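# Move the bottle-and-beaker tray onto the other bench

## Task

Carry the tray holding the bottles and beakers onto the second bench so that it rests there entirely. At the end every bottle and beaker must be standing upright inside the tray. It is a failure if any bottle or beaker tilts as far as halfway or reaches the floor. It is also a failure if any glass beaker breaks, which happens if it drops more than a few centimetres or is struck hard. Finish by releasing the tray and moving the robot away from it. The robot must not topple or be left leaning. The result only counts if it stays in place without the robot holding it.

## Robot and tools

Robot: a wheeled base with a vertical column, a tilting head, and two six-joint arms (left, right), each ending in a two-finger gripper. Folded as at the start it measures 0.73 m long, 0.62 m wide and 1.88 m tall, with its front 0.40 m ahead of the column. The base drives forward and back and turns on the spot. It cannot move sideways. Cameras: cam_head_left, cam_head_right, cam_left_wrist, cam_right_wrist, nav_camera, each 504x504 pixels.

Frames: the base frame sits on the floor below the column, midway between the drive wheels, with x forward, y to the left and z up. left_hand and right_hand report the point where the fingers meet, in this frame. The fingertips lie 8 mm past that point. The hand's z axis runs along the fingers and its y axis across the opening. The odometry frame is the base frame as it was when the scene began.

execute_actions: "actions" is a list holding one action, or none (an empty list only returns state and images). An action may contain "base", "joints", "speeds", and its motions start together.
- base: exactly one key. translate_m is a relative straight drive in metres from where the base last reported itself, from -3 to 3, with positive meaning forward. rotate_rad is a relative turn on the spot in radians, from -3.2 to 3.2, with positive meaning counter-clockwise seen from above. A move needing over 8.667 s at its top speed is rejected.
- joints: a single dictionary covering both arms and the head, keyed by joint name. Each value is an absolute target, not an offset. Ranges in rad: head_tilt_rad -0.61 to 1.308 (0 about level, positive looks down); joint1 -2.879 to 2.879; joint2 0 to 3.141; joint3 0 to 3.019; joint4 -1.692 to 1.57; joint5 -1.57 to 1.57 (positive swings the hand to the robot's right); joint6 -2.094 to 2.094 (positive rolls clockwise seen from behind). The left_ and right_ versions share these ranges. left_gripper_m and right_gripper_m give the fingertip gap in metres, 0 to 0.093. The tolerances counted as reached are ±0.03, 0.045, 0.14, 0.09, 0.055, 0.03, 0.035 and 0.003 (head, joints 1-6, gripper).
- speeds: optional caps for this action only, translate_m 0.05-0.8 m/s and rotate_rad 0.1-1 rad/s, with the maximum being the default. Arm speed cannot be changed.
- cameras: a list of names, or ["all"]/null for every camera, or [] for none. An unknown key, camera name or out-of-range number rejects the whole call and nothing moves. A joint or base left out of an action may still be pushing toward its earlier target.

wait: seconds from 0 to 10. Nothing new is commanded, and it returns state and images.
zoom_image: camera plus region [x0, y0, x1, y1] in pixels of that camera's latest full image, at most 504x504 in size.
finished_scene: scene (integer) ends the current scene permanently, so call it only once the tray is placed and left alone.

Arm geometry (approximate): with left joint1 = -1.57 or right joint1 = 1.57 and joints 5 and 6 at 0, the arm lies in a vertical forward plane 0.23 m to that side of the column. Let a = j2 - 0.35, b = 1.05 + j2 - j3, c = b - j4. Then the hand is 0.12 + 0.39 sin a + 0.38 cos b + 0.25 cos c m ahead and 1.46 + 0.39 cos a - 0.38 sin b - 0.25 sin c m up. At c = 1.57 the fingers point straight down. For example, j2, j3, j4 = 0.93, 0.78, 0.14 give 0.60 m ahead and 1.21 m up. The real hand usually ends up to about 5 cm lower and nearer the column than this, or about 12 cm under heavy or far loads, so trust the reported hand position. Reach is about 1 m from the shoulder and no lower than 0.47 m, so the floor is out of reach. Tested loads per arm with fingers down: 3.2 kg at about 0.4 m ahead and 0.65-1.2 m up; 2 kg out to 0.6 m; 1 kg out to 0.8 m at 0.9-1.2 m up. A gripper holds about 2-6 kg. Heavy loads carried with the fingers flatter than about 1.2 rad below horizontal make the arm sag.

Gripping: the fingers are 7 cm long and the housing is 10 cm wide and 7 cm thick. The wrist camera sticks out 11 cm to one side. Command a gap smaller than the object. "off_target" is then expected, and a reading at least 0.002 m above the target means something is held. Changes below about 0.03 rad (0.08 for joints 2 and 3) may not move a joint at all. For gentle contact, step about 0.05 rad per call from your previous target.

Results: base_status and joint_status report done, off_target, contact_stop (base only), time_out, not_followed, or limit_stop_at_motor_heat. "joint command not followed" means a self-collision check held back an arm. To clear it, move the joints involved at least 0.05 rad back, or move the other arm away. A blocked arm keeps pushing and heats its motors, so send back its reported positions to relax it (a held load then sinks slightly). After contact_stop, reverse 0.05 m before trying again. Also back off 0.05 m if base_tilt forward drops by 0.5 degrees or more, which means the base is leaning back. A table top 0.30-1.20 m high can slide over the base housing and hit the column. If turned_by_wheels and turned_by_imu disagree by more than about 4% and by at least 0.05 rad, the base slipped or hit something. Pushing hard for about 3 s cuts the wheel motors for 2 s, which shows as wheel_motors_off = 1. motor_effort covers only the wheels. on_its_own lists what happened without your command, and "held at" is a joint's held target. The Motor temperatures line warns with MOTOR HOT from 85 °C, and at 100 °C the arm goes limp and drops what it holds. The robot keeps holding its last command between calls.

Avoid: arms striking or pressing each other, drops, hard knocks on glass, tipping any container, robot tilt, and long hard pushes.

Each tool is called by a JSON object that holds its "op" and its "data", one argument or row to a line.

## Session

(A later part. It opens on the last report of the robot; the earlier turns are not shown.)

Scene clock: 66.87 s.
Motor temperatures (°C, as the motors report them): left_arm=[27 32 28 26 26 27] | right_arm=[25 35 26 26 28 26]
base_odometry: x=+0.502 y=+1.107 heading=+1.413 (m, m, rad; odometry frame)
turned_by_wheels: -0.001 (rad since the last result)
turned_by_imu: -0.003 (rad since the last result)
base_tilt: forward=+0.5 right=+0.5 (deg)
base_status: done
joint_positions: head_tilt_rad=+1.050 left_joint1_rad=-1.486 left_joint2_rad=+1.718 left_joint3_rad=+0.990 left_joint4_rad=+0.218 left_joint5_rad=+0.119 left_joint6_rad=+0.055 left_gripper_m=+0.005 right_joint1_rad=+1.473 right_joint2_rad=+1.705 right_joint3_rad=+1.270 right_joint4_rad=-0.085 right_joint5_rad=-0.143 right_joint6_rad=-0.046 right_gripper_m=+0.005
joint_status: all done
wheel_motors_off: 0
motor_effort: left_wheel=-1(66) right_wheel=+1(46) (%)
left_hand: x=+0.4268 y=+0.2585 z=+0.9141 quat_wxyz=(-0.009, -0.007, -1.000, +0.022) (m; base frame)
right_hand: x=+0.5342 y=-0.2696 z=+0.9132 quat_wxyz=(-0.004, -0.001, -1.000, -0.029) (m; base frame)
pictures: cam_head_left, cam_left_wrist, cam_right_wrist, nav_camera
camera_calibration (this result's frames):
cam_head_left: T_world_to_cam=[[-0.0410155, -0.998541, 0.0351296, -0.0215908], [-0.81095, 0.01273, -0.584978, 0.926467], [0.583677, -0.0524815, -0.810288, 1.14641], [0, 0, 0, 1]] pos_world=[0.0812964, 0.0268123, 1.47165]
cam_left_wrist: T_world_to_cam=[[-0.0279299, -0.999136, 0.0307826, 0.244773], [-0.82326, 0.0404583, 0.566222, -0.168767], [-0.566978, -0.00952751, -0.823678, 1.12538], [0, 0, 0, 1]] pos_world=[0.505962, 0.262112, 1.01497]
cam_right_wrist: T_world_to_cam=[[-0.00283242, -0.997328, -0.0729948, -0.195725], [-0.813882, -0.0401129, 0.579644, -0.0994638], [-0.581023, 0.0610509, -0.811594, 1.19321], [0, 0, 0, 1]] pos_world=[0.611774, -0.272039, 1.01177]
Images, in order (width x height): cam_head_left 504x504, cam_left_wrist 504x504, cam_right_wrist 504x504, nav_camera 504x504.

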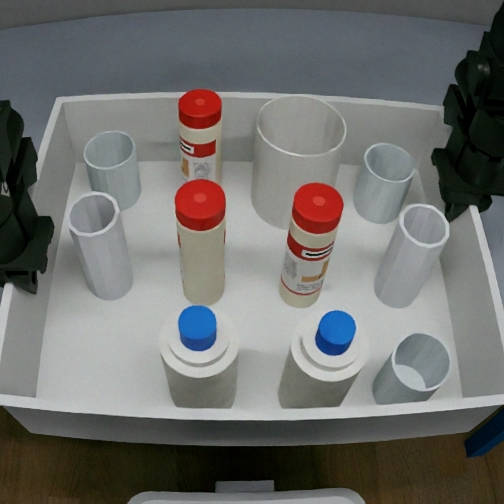

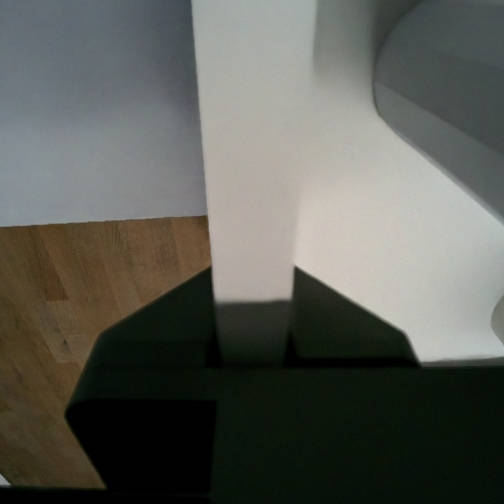

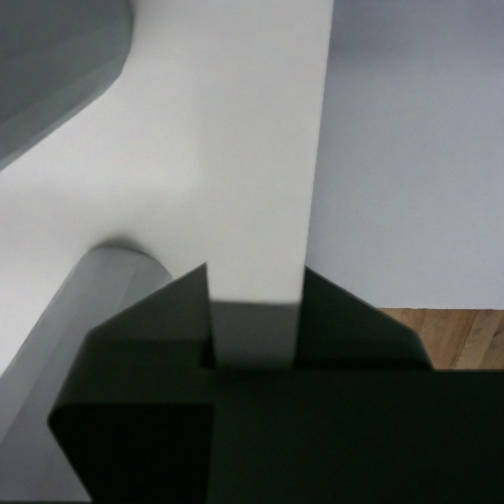

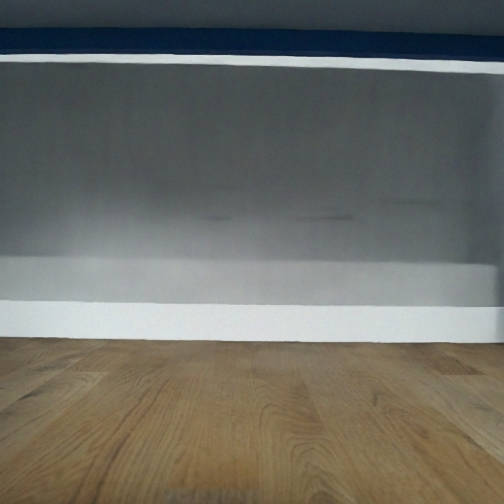

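{"op": "execute_actions", "data": {
  "actions": [
    {"base":{"translate_m":0.15},"speeds":{"translate_m":0.1}}
  ],
  "cameras": ["cam_head_left","cam_left_wrist","cam_right_wrist"]
}}

{"op": "execute_actions", "data": {
  "actions": [
    {"joints":{"left_joint2_rad":1.775,"left_joint3_rad":1.065,"right_joint2_rad":1.75,"right_joint3_rad":1.35}}
  ],
  "cameras": []
}}

{"op": "execute_actions", "data": {
  "actions": [
    {"joints":{"left_joint2_rad":1.835,"left_joint3_rad":1.115,"right_joint2_rad":1.81,"right_joint3_rad":1.405}}
  ],
  "cameras": ["cam_head_left","cam_left_wrist","cam_right_wrist"]
}}

Scene clock: 69.83 s.
Motor temperatures (°C, as the motors report them): left_arm=[27 32 28 26 26 27] | right_arm=[25 35 26 26 28 27]
base_odometry: x=+0.526 y=+1.256 heading=+1.413 (m, m, rad; odometry frame)
turned_by_wheels: +0.000 (rad since the last result)
turned_by_imu: -0.001 (rad since the last result)
base_tilt: forward=+0.4 right=+0.4 (deg)
base_status: done
joint_positions: head_tilt_rad=+1.050 left_joint1_rad=-1.486 left_joint2_rad=+1.717 left_joint3_rad=+0.989 left_joint4_rad=+0.220 left_joint5_rad=+0.119 left_joint6_rad=+0.054 left_gripper_m=+0.005 right_joint1_rad=+1.473 right_joint2_rad=+1.705 right_joint3_rad=+1.271 right_joint4_rad=-0.085 right_joint5_rad=-0.143 right_joint6_rad=-0.047 right_gripper_m=+0.005
joint_status: not commanded
wheel_motors_off: 0
motor_effort: left_wheel=-1(41) right_wheel=+1(35) (%)
left_hand: x=+0.4268 y=+0.2588 z=+0.9143 quat_wxyz=(-0.010, -0.007, -1.000, +0.022) (m; base frame)
right_hand: x=+0.5349 y=-0.2693 z=+0.9134 quat_wxyz=(-0.005, -0.001, -1.000, -0.029) (m; base frame)
pictures: cam_head_left, cam_left_wrist, cam_right_wrist
camera_calibration (this result's frames):
cam_head_left: T_world_to_cam=[[-0.0409927, -0.998541, 0.0351561, -0.0216328], [-0.811328, 0.01273, -0.584453, 0.925678], [0.583153, -0.0524815, -0.810666, 1.14702], [0, 0, 0, 1]] pos_world=[0.0812522, 0.0268123, 1.47163]
cam_left_wrist: T_world_to_cam=[[-0.0267143, -0.999181, 0.0303953, 0.244841], [-0.823926, 0.0392264, 0.565339, -0.167522], [-0.566068, -0.00994086, -0.824299, 1.12582], [0, 0, 0, 1]] pos_world=[0.505807, 0.262403, 1.01528]
cam_right_wrist: T_world_to_cam=[[-0.00131396, -0.997284, -0.0736405, -0.195608], [-0.814532, -0.0416528, 0.578621, -0.0981187], [-0.580117, 0.0607429, -0.812265, 1.19378], [0, 0, 0, 1]] pos_world=[0.612352, -0.271678, 1.01203]
Images, in order (width x height): cam_head_left 504x504, cam_left_wrist 504x504, cam_right_wrist 504x504.

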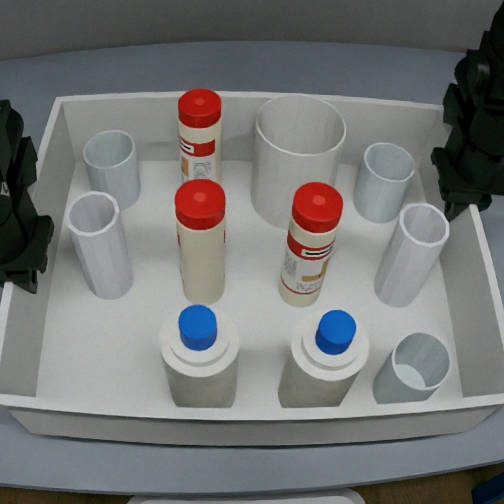

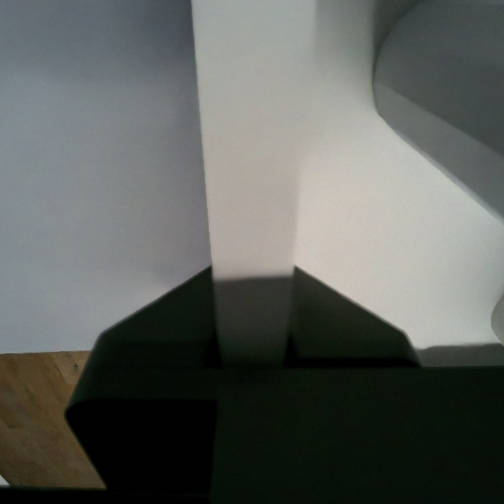

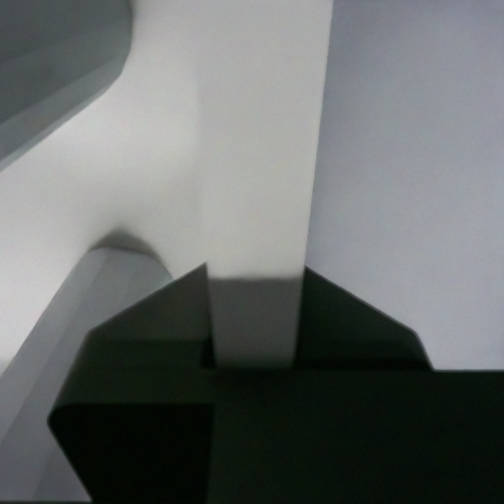

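Scene clock: 70.90 s.
Motor temperatures (°C, as the motors report them): left_arm=[27 32 28 26 26 27] | right_arm=[25 35 26 26 28 27]
base_odometry: x=+0.526 y=+1.256 heading=+1.413 (m, m, rad; odometry frame)
turned_by_wheels: +0.000 (rad since the last result)
turned_by_imu: +0.000 (rad since the last result)
base_tilt: forward=+0.4 right=+0.4 (deg)
base_status: not commanded
joint_positions: head_tilt_rad=+1.050 left_joint1_rad=-1.488 left_joint2_rad=+1.826 left_joint3_rad=+1.088 left_joint4_rad=+0.218 left_joint5_rad=+0.123 left_joint6_rad=+0.054 left_gripper_m=+0.005 right_joint1_rad=+1.479 right_joint2_rad=+1.802 right_joint3_rad=+1.361 right_joint4_rad=-0.086 right_joint5_rad=-0.133 right_joint6_rad=-0.045 right_gripper_m=+0.005
joint_status: all done
wheel_motors_off: 0
motor_effort: left_wheel=-1(3) right_wheel=+1(2) (%)
left_hand: x=+0.4265 y=+0.2596 z=+0.8739 quat_wxyz=(-0.004, -0.007, -1.000, +0.026) (m; base frame)
right_hand: x=+0.5362 y=-0.2694 z=+0.8760 quat_wxyz=(-0.001, -0.001, -1.000, -0.027) (m; base frame)
pictures: none
No camera images: the call's "cameras" was empty. Leave "cameras" out to get every camera's image.

Scene clock: 71.67 s.
Motor temperatures (°C, as the motors report them): left_arm=[27 32 28 26 26 27] | right_arm=[25 35 26 26 28 27]
base_odometry: x=+0.526 y=+1.256 heading=+1.413 (m, m, rad; odometry frame)
turned_by_wheels: +0.000 (rad since the last result)
turned_by_imu: +0.000 (rad since the last result)
base_tilt: forward=+0.4 right=+0.4 (deg)
base_status: not commanded
joint_positions: head_tilt_rad=+1.050 left_joint1_rad=-1.488 left_joint2_rad=+1.880 left_joint3_rad=+1.135 left_joint4_rad=+0.221 left_joint5_rad=+0.120 left_joint6_rad=+0.052 left_gripper_m=+0.005 right_joint1_rad=+1.484 right_joint2_rad=+1.862 right_joint3_rad=+1.416 right_joint4_rad=-0.086 right_joint5_rad=-0.134 right_joint6_rad=-0.045 right_gripper_m=+0.005
joint_status: all done
wheel_motors_off: 0
motor_effort: left_wheel=-1(2) right_wheel=+2(1) (%)
left_hand: x=+0.4239 y=+0.2613 z=+0.8537 quat_wxyz=(-0.002, -0.005, -1.000, +0.024) (m; base frame)
right_hand: x=+0.5350 y=-0.2674 z=+0.8529 quat_wxyz=(+0.002, +0.000, -1.000, -0.030) (m; base frame)
pictures: cam_head_left, cam_left_wrist, cam_right_wrist
camera_calibration (this result's frames):
cam_head_left: T_world_to_cam=[[-0.0409927, -0.998541, 0.0351561, -0.0216328], [-0.811328, 0.01273, -0.584453, 0.925678], [0.583153, -0.0524815, -0.810666, 1.14702], [0, 0, 0, 1]] pos_world=[0.0812522, 0.0268123, 1.47163]
cam_left_wrist: T_world_to_cam=[[-0.0239035, -0.999115, 0.0346183, 0.244341], [-0.814852, 0.0395332, 0.578319, -0.150734], [-0.579176, -0.0143849, -0.815076, 1.07312], [0, 0, 0, 1]] pos_world=[0.50454, 0.265521, 0.953388]
cam_right_wrist: T_world_to_cam=[[0.0000248573, -0.997211, -0.0746331, -0.198059], [-0.806328, -0.0441632, 0.589818, -0.0775492], [-0.591469, 0.0601641, -0.80408, 1.1436], [0, 0, 0, 1]] pos_world=[0.613877, -0.269735, 0.950501]
Images, in order (width x height): cam_head_left 504x504, cam_left_wrist 504x504, cam_right_wrist 504x504.

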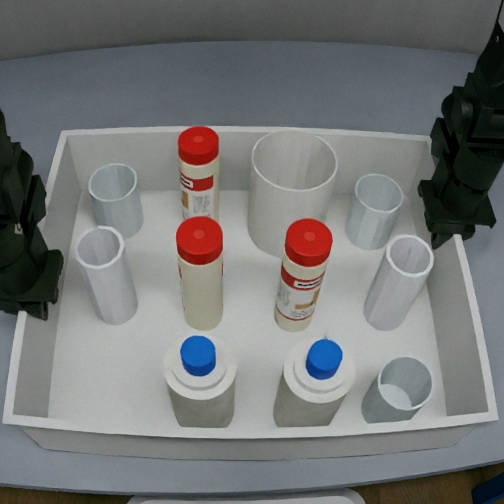

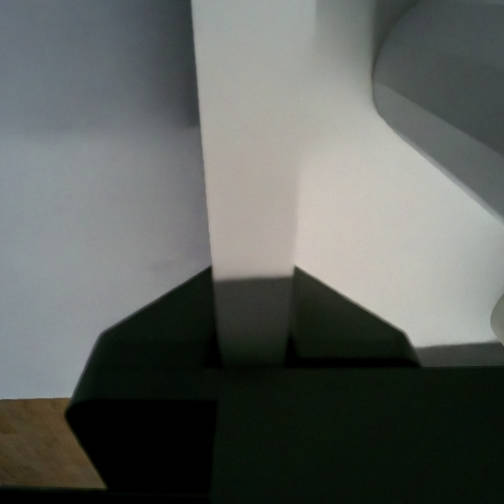

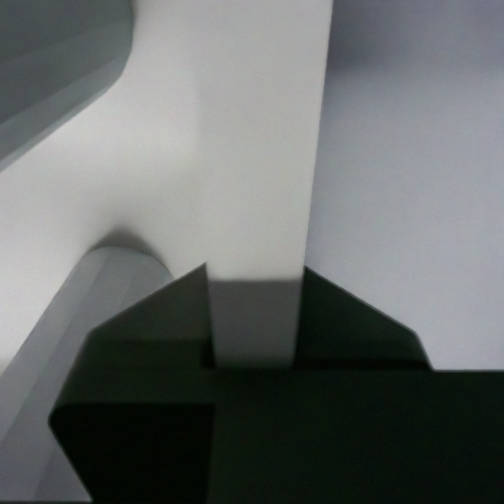

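{"op": "execute_actions", "data": {
  "actions": [
    {"joints":{"left_joint2_rad":1.875,"left_joint3_rad":1.15,"right_joint2_rad":1.85,"right_joint3_rad":1.44}}
  ],
  "cameras": []
}}

{"op": "execute_actions", "data": {
  "actions": [
    {"joints":{"left_joint2_rad":1.915,"left_joint3_rad":1.18,"right_joint2_rad":1.89,"right_joint3_rad":1.475}}
  ],
  "cameras": []
}}

{"op": "execute_actions", "data": {
  "actions": [
    {"joints":{"left_joint2_rad":1.955,"left_joint3_rad":1.205,"right_joint2_rad":1.93,"right_joint3_rad":1.505}}
  ],
  "cameras": ["cam_head_left"]
}}

Scene clock: 73.13 s.
Motor temperatures (°C, as the motors report them): left_arm=[27 32 28 26 26 27] | right_arm=[25 35 26 26 27 27]
base_odometry: x=+0.526 y=+1.256 heading=+1.413 (m, m, rad; odometry frame)
turned_by_wheels: +0.000 (rad since the last result)
turned_by_imu: +0.000 (rad since the last result)
base_tilt: forward=+0.5 right=+0.4 (deg)
base_status: not commanded
joint_positions: head_tilt_rad=+1.050 left_joint1_rad=-1.489 left_joint2_rad=+1.915 left_joint3_rad=+1.167 left_joint4_rad=+0.222 left_joint5_rad=+0.119 left_joint6_rad=+0.050 left_gripper_m=+0.005 right_joint1_rad=+1.487 right_joint2_rad=+1.897 right_joint3_rad=+1.449 right_joint4_rad=-0.086 right_joint5_rad=-0.133 right_joint6_rad=-0.045 right_gripper_m=+0.005
joint_status: all done
wheel_motors_off: 0
motor_effort: left_wheel=-1(1) right_wheel=+2(2) (%)
left_hand: x=+0.4233 y=+0.2621 z=+0.8406 quat_wxyz=(-0.001, -0.005, -1.000, +0.024) (m; base frame)
right_hand: x=+0.5348 y=-0.2668 z=+0.8395 quat_wxyz=(+0.003, +0.001, -1.000, -0.030) (m; base frame)
pictures: none
No camera images: the call's "cameras" was empty. Leave "cameras" out to get every camera's image.

Scene clock: 73.67 s.
Motor temperatures (°C, as the motors report them): left_arm=[27 32 28 26 26 27] | right_arm=[25 35 26 26 27 27]
base_odometry: x=+0.526 y=+1.256 heading=+1.413 (m, m, rad; odometry frame)
turned_by_wheels: +0.000 (rad since the last result)
turned_by_imu: +0.000 (rad since the last result)
base_tilt: forward=+0.4 right=+0.4 (deg)
base_status: not commanded
joint_positions: head_tilt_rad=+1.050 left_joint1_rad=-1.489 left_joint2_rad=+1.938 left_joint3_rad=+1.190 left_joint4_rad=+0.215 left_joint5_rad=+0.128 left_joint6_rad=+0.047 left_gripper_m=+0.005 right_joint1_rad=+1.489 right_joint2_rad=+1.907 right_joint3_rad=+1.466 right_joint4_rad=-0.099 right_joint5_rad=-0.123 right_joint6_rad=-0.049 right_gripper_m=+0.005
joint_status: all done
wheel_motors_off: 0
motor_effort: left_wheel=+0(2) right_wheel=+0(1) (%)
left_hand: x=+0.4208 y=+0.2611 z=+0.8318 quat_wxyz=(+0.003, -0.003, -1.000, +0.029) (m; base frame)
right_hand: x=+0.5354 y=-0.2671 z=+0.8354 quat_wxyz=(+0.007, +0.003, -1.000, -0.026) (m; base frame)
pictures: none
No camera images: the call's "cameras" was empty. Leave "cameras" out to get every camera's image.

Scene clock: 74.20 s.
Motor temperatures (°C, as the motors report them): left_arm=[27 32 28 26 26 27] | right_arm=[25 35 26 26 27 27]
base_odometry: x=+0.526 y=+1.256 heading=+1.413 (m, m, rad; odometry frame)
turned_by_wheels: +0.000 (rad since the last result)
turned_by_imu: +0.000 (rad since the last result)
base_tilt: forward=+0.4 right=+0.4 (deg)
base_status: not commanded
joint_positions: head_tilt_rad=+1.050 left_joint1_rad=-1.489 left_joint2_rad=+1.939 left_joint3_rad=+1.191 left_joint4_rad=+0.215 left_joint5_rad=+0.128 left_joint6_rad=+0.047 left_gripper_m=+0.005 right_joint1_rad=+1.489 right_joint2_rad=+1.909 right_joint3_rad=+1.470 right_joint4_rad=-0.105 right_joint5_rad=-0.123 right_joint6_rad=-0.050 right_gripper_m=+0.005
joint_status: all done
wheel_motors_off: 0
motor_effort: left_wheel=+1(1) right_wheel=+2(1) (%)
left_hand: x=+0.4208 y=+0.2611 z=+0.8312 quat_wxyz=(+0.003, -0.003, -1.000, +0.029) (m; base frame)
right_hand: x=+0.5352 y=-0.2671 z=+0.8348 quat_wxyz=(+0.008, +0.003, -1.000, -0.026) (m; base frame)
pictures: cam_head_left
camera_calibration (this result's frames):
cam_head_left: T_world_to_cam=[[-0.0409927, -0.998541, 0.0351561, -0.0216328], [-0.811328, 0.01273, -0.584453, 0.925678], [0.583153, -0.0524815, -0.810666, 1.14702], [0, 0, 0, 1]] pos_world=[0.0812522, 0.0268123, 1.47163]
Images, in order (width x height): cam_head_left 504x504.

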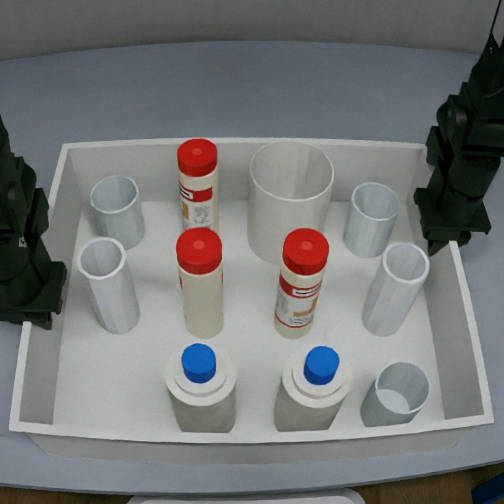

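{"op": "execute_actions", "data": {
  "actions": [
    {"joints":{"left_gripper_m":0.035,"right_gripper_m":0.035,"left_joint2_rad":1.939,"left_joint3_rad":1.191,"right_joint2_rad":1.909,"right_joint3_rad":1.47,"left_joint1_rad":-1.489,"right_joint1_rad":1.489,"left_joint5_rad":0.08,"right_joint5_rad":-0.08}}
  ],
  "cameras": ["cam_left_wrist","cam_right_wrist"]
}}

{"op": "execute_actions", "data": {
  "actions": [
    {"joints":{"left_joint2_rad":1.634,"left_joint3_rad":0.932,"left_joint4_rad":0.182,"right_joint2_rad":1.629,"right_joint3_rad":1.235,"right_joint4_rad":-0.146}}
  ],
  "cameras": ["cam_head_left","cam_head_right"]
}}

Scene clock: 75.30 s.
Motor temperatures (°C, as the motors report them): left_arm=[27 32 28 26 26 27] | right_arm=[25 35 26 26 27 27]
base_odometry: x=+0.526 y=+1.256 heading=+1.413 (m, m, rad; odometry frame)
turned_by_wheels: +0.000 (rad since the last result)
turned_by_imu: +0.000 (rad since the last result)
base_tilt: forward=+0.4 right=+0.4 (deg)
base_status: not commanded
joint_positions: head_tilt_rad=+1.050 left_joint1_rad=-1.490 left_joint2_rad=+1.939 left_joint3_rad=+1.191 left_joint4_rad=+0.215 left_joint5_rad=+0.082 left_joint6_rad=+0.015 left_gripper_m=+0.035 right_joint1_rad=+1.490 right_joint2_rad=+1.909 right_joint3_rad=+1.470 right_joint4_rad=-0.105 right_joint5_rad=-0.082 right_joint6_rad=-0.009 right_gripper_m=+0.035
joint_status: all done
wheel_motors_off: 0
motor_effort: left_wheel=-2(3) right_wheel=+2(2) (%)
left_hand: x=+0.4205 y=+0.2680 z=+0.8309 quat_wxyz=(+0.004, +0.013, -1.000, +0.006) (m; base frame)
right_hand: x=+0.5349 y=-0.2735 z=+0.8345 quat_wxyz=(+0.009, -0.016, -1.000, -0.006) (m; base frame)
pictures: cam_left_wrist, cam_right_wrist
camera_calibration (this result's frames):
cam_left_wrist: T_world_to_cam=[[0.0120379, -0.999926, -0.00148501, 0.266825], [-0.808713, -0.0106094, 0.588108, -0.137829], [-0.588081, -0.00587866, -0.808781, 1.04888], [0, 0, 0, 1]] pos_world=[0.502149, 0.271509, 0.929768]
cam_right_wrist: T_world_to_cam=[[-0.0337212, -0.999047, -0.0277272, -0.227107], [-0.797554, 0.0101801, 0.603162, -0.0680055], [-0.602305, 0.0424533, -0.797137, 1.12426], [0, 0, 0, 1]] pos_world=[0.615253, -0.273927, 0.930912]
Images, in order (width x height): cam_left_wrist 504x504, cam_right_wrist 504x504.

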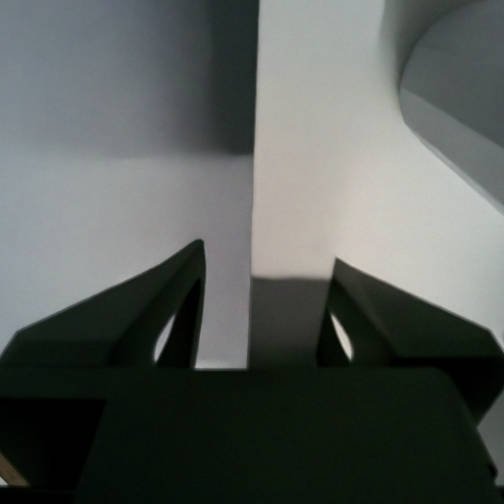

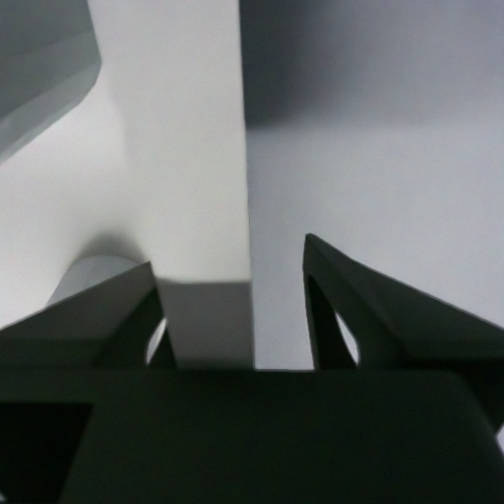

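Scene clock: 76.50 s.
Motor temperatures (°C, as the motors report them): left_arm=[27 32 28 26 26 27] | right_arm=[25 35 26 26 27 26]
base_odometry: x=+0.526 y=+1.256 heading=+1.413 (m, m, rad; odometry frame)
turned_by_wheels: +0.000 (rad since the last result)
turned_by_imu: +0.000 (rad since the last result)
base_tilt: forward=+0.4 right=+0.4 (deg)
base_status: not commanded
joint_positions: head_tilt_rad=+1.050 left_joint1_rad=-1.490 left_joint2_rad=+1.620 left_joint3_rad=+0.938 left_joint4_rad=+0.187 left_joint5_rad=+0.082 left_joint6_rad=+0.015 left_gripper_m=+0.035 right_joint1_rad=+1.490 right_joint2_rad=+1.612 right_joint3_rad=+1.235 right_joint4_rad=-0.136 right_joint5_rad=-0.082 right_joint6_rad=-0.009 right_gripper_m=+0.035
joint_status: all done
wheel_motors_off: 0
motor_effort: left_wheel=-2(2) right_wheel=+1(2) (%)
left_hand: x=+0.4381 y=+0.2605 z=+0.9472 quat_wxyz=(-0.015, +0.012, -1.000, +0.006) (m; base frame)
right_hand: x=+0.5486 y=-0.2660 z=+0.9495 quat_wxyz=(-0.006, -0.015, -1.000, -0.006) (m; base frame)
pictures: cam_head_left, cam_head_right
camera_calibration (this result's frames):
cam_head_left: T_world_to_cam=[[-0.0409927, -0.998541, 0.0351561, -0.0216328], [-0.811328, 0.01273, -0.584453, 0.925678], [0.583153, -0.0524815, -0.810666, 1.14702], [0, 0, 0, 1]] pos_world=[0.0812522, 0.0268123, 1.47163]
cam_head_right: T_world_to_cam=[[-0.0361431, -0.998536, 0.040238, -0.0976937], [-0.820499, 0.00666474, -0.571609, 0.902192], [0.570504, -0.0536749, -0.819539, 1.1588], [0, 0, 0, 1]] pos_world=[0.0756157, -0.041365, 1.46932]
Images, in order (width x height): cam_head_left 504x504, cam_head_right 504x504.

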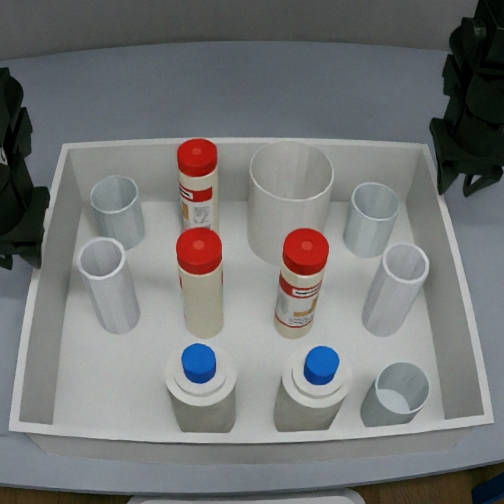

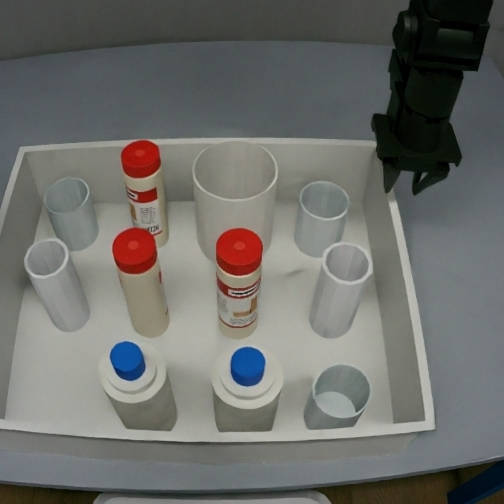

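{"op": "execute_actions", "data": {
  "actions": [
    {"joints":{"left_joint2_rad":1.31,"left_joint3_rad":0.85,"left_joint4_rad":-0.06,"right_joint2_rad":1.31,"right_joint3_rad":0.96,"right_joint4_rad":-0.17}}
  ],
  "cameras": ["cam_head_left","cam_head_right"]
}}

Scene clock: 78.43 s.
Motor temperatures (°C, as the motors report them): left_arm=[27 32 28 26 26 27] | right_arm=[25 35 26 26 27 26]
base_odometry: x=+0.526 y=+1.256 heading=+1.413 (m, m, rad; odometry frame)
turned_by_wheels: +0.000 (rad since the last result)
turned_by_imu: -0.001 (rad since the last result)
base_tilt: forward=+0.4 right=+0.4 (deg)
base_status: not commanded
joint_positions: head_tilt_rad=+1.050 left_joint1_rad=-1.490 left_joint2_rad=+1.295 left_joint3_rad=+0.857 left_joint4_rad=-0.053 left_joint5_rad=+0.082 left_joint6_rad=+0.015 left_gripper_m=+0.035 right_joint1_rad=+1.490 right_joint2_rad=+1.295 right_joint3_rad=+0.961 right_joint4_rad=-0.160 right_joint5_rad=-0.082 right_joint6_rad=-0.009 right_gripper_m=+0.035
joint_status: all done
wheel_motors_off: 0
motor_effort: left_wheel=-1(3) right_wheel=+2(2) (%)
left_hand: x=+0.4768 y=+0.2546 z=+1.0553 quat_wxyz=(-0.017, +0.011, -1.000, +0.006) (m; base frame)
right_hand: x=+0.5151 y=-0.2568 z=+1.0606 quat_wxyz=(-0.015, -0.015, -1.000, -0.006) (m; base frame)
pictures: cam_head_left, cam_head_right
camera_calibration (this result's frames):
cam_head_left: T_world_to_cam=[[-0.0409927, -0.998541, 0.0351562, -0.0216328], [-0.811328, 0.01273, -0.584453, 0.925678], [0.583153, -0.0524815, -0.810666, 1.14702], [0, 0, 0, 1]] pos_world=[0.0812522, 0.0268123, 1.47163]
cam_head_right: T_world_to_cam=[[-0.0361431, -0.998536, 0.040238, -0.0976937], [-0.820499, 0.00666474, -0.571609, 0.902192], [0.570504, -0.0536749, -0.819539, 1.1588], [0, 0, 0, 1]] pos_world=[0.0756157, -0.041365, 1.46932]
Images, in order (width x height): cam_head_left 504x504, cam_head_right 504x504.

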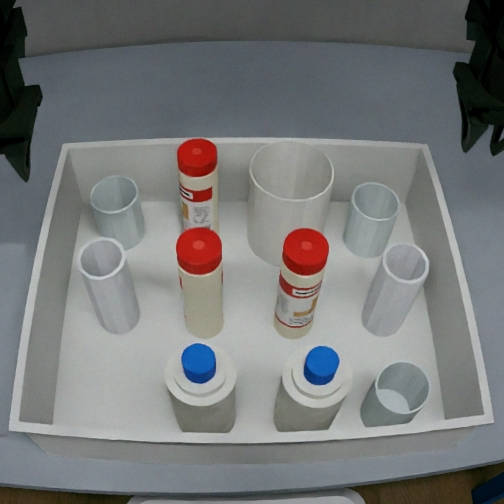

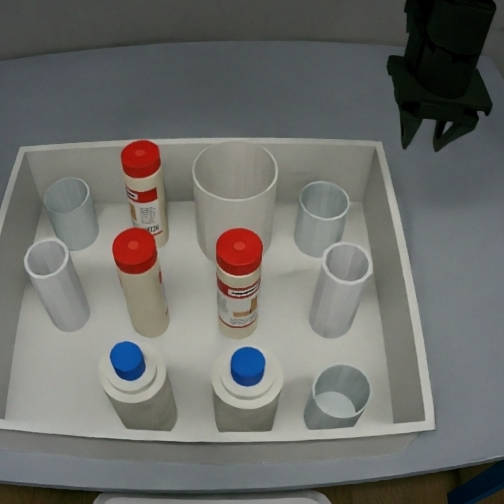

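{"op": "execute_actions", "data": {
  "actions": [
    {"base":{"translate_m":-0.8},"joints":{"head_tilt_rad":0.75}}
  ],
  "cameras": ["cam_head_left"]
}}

Scene clock: 81.47 s.
Motor temperatures (°C, as the motors report them): left_arm=[27 31 28 26 26 27] | right_arm=[25 34 26 26 27 26]
base_odometry: x=+0.400 y=+0.465 heading=+1.412 (m, m, rad; odometry frame)
turned_by_wheels: -0.001 (rad since the last result)
turned_by_imu: -0.001 (rad since the last result)
base_tilt: forward=+0.4 right=+0.4 (deg)
base_status: done
joint_positions: head_tilt_rad=+0.766 left_joint1_rad=-1.490 left_joint2_rad=+1.298 left_joint3_rad=+0.851 left_joint4_rad=-0.055 left_joint5_rad=+0.082 left_joint6_rad=+0.015 left_gripper_m=+0.035 right_joint1_rad=+1.490 right_joint2_rad=+1.297 right_joint3_rad=+0.953 right_joint4_rad=-0.160 right_joint5_rad=-0.082 right_joint6_rad=-0.008 right_gripper_m=+0.035
joint_status: all done
wheel_motors_off: 0
motor_effort: left_wheel=-1(43) right_wheel=+1(56) (%)
left_hand: x=+0.4715 y=+0.2544 z=+1.0537 quat_wxyz=(-0.012, +0.012, -1.000, +0.006) (m; base frame)
right_hand: x=+0.5095 y=-0.2567 z=+1.0592 quat_wxyz=(-0.010, -0.015, -1.000, -0.006) (m; base frame)
pictures: cam_head_left
camera_calibration (this result's frames):
cam_head_left: T_world_to_cam=[[-0.0492172, -0.998541, 0.0222267, -0.00131015], [-0.614502, 0.01273, -0.788812, 1.23055], [0.787378, -0.0524815, -0.614232, 0.834303], [0, 0, 0, 1]] pos_world=[0.0991989, 0.0268123, 1.48316]
Images, in order (width x height): cam_head_left 504x504.

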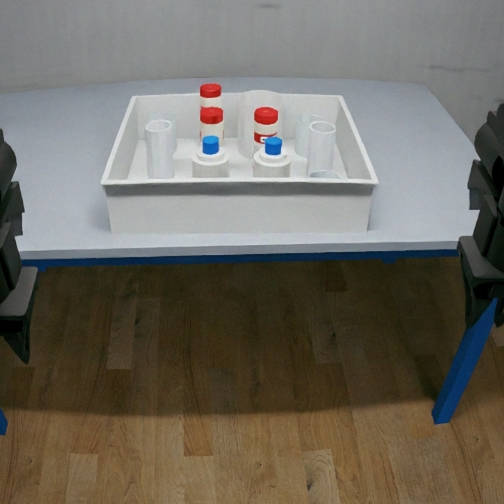

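{"op": "finished_scene", "data": {
  "scene": 2
}}

The scene is finished: the task was done.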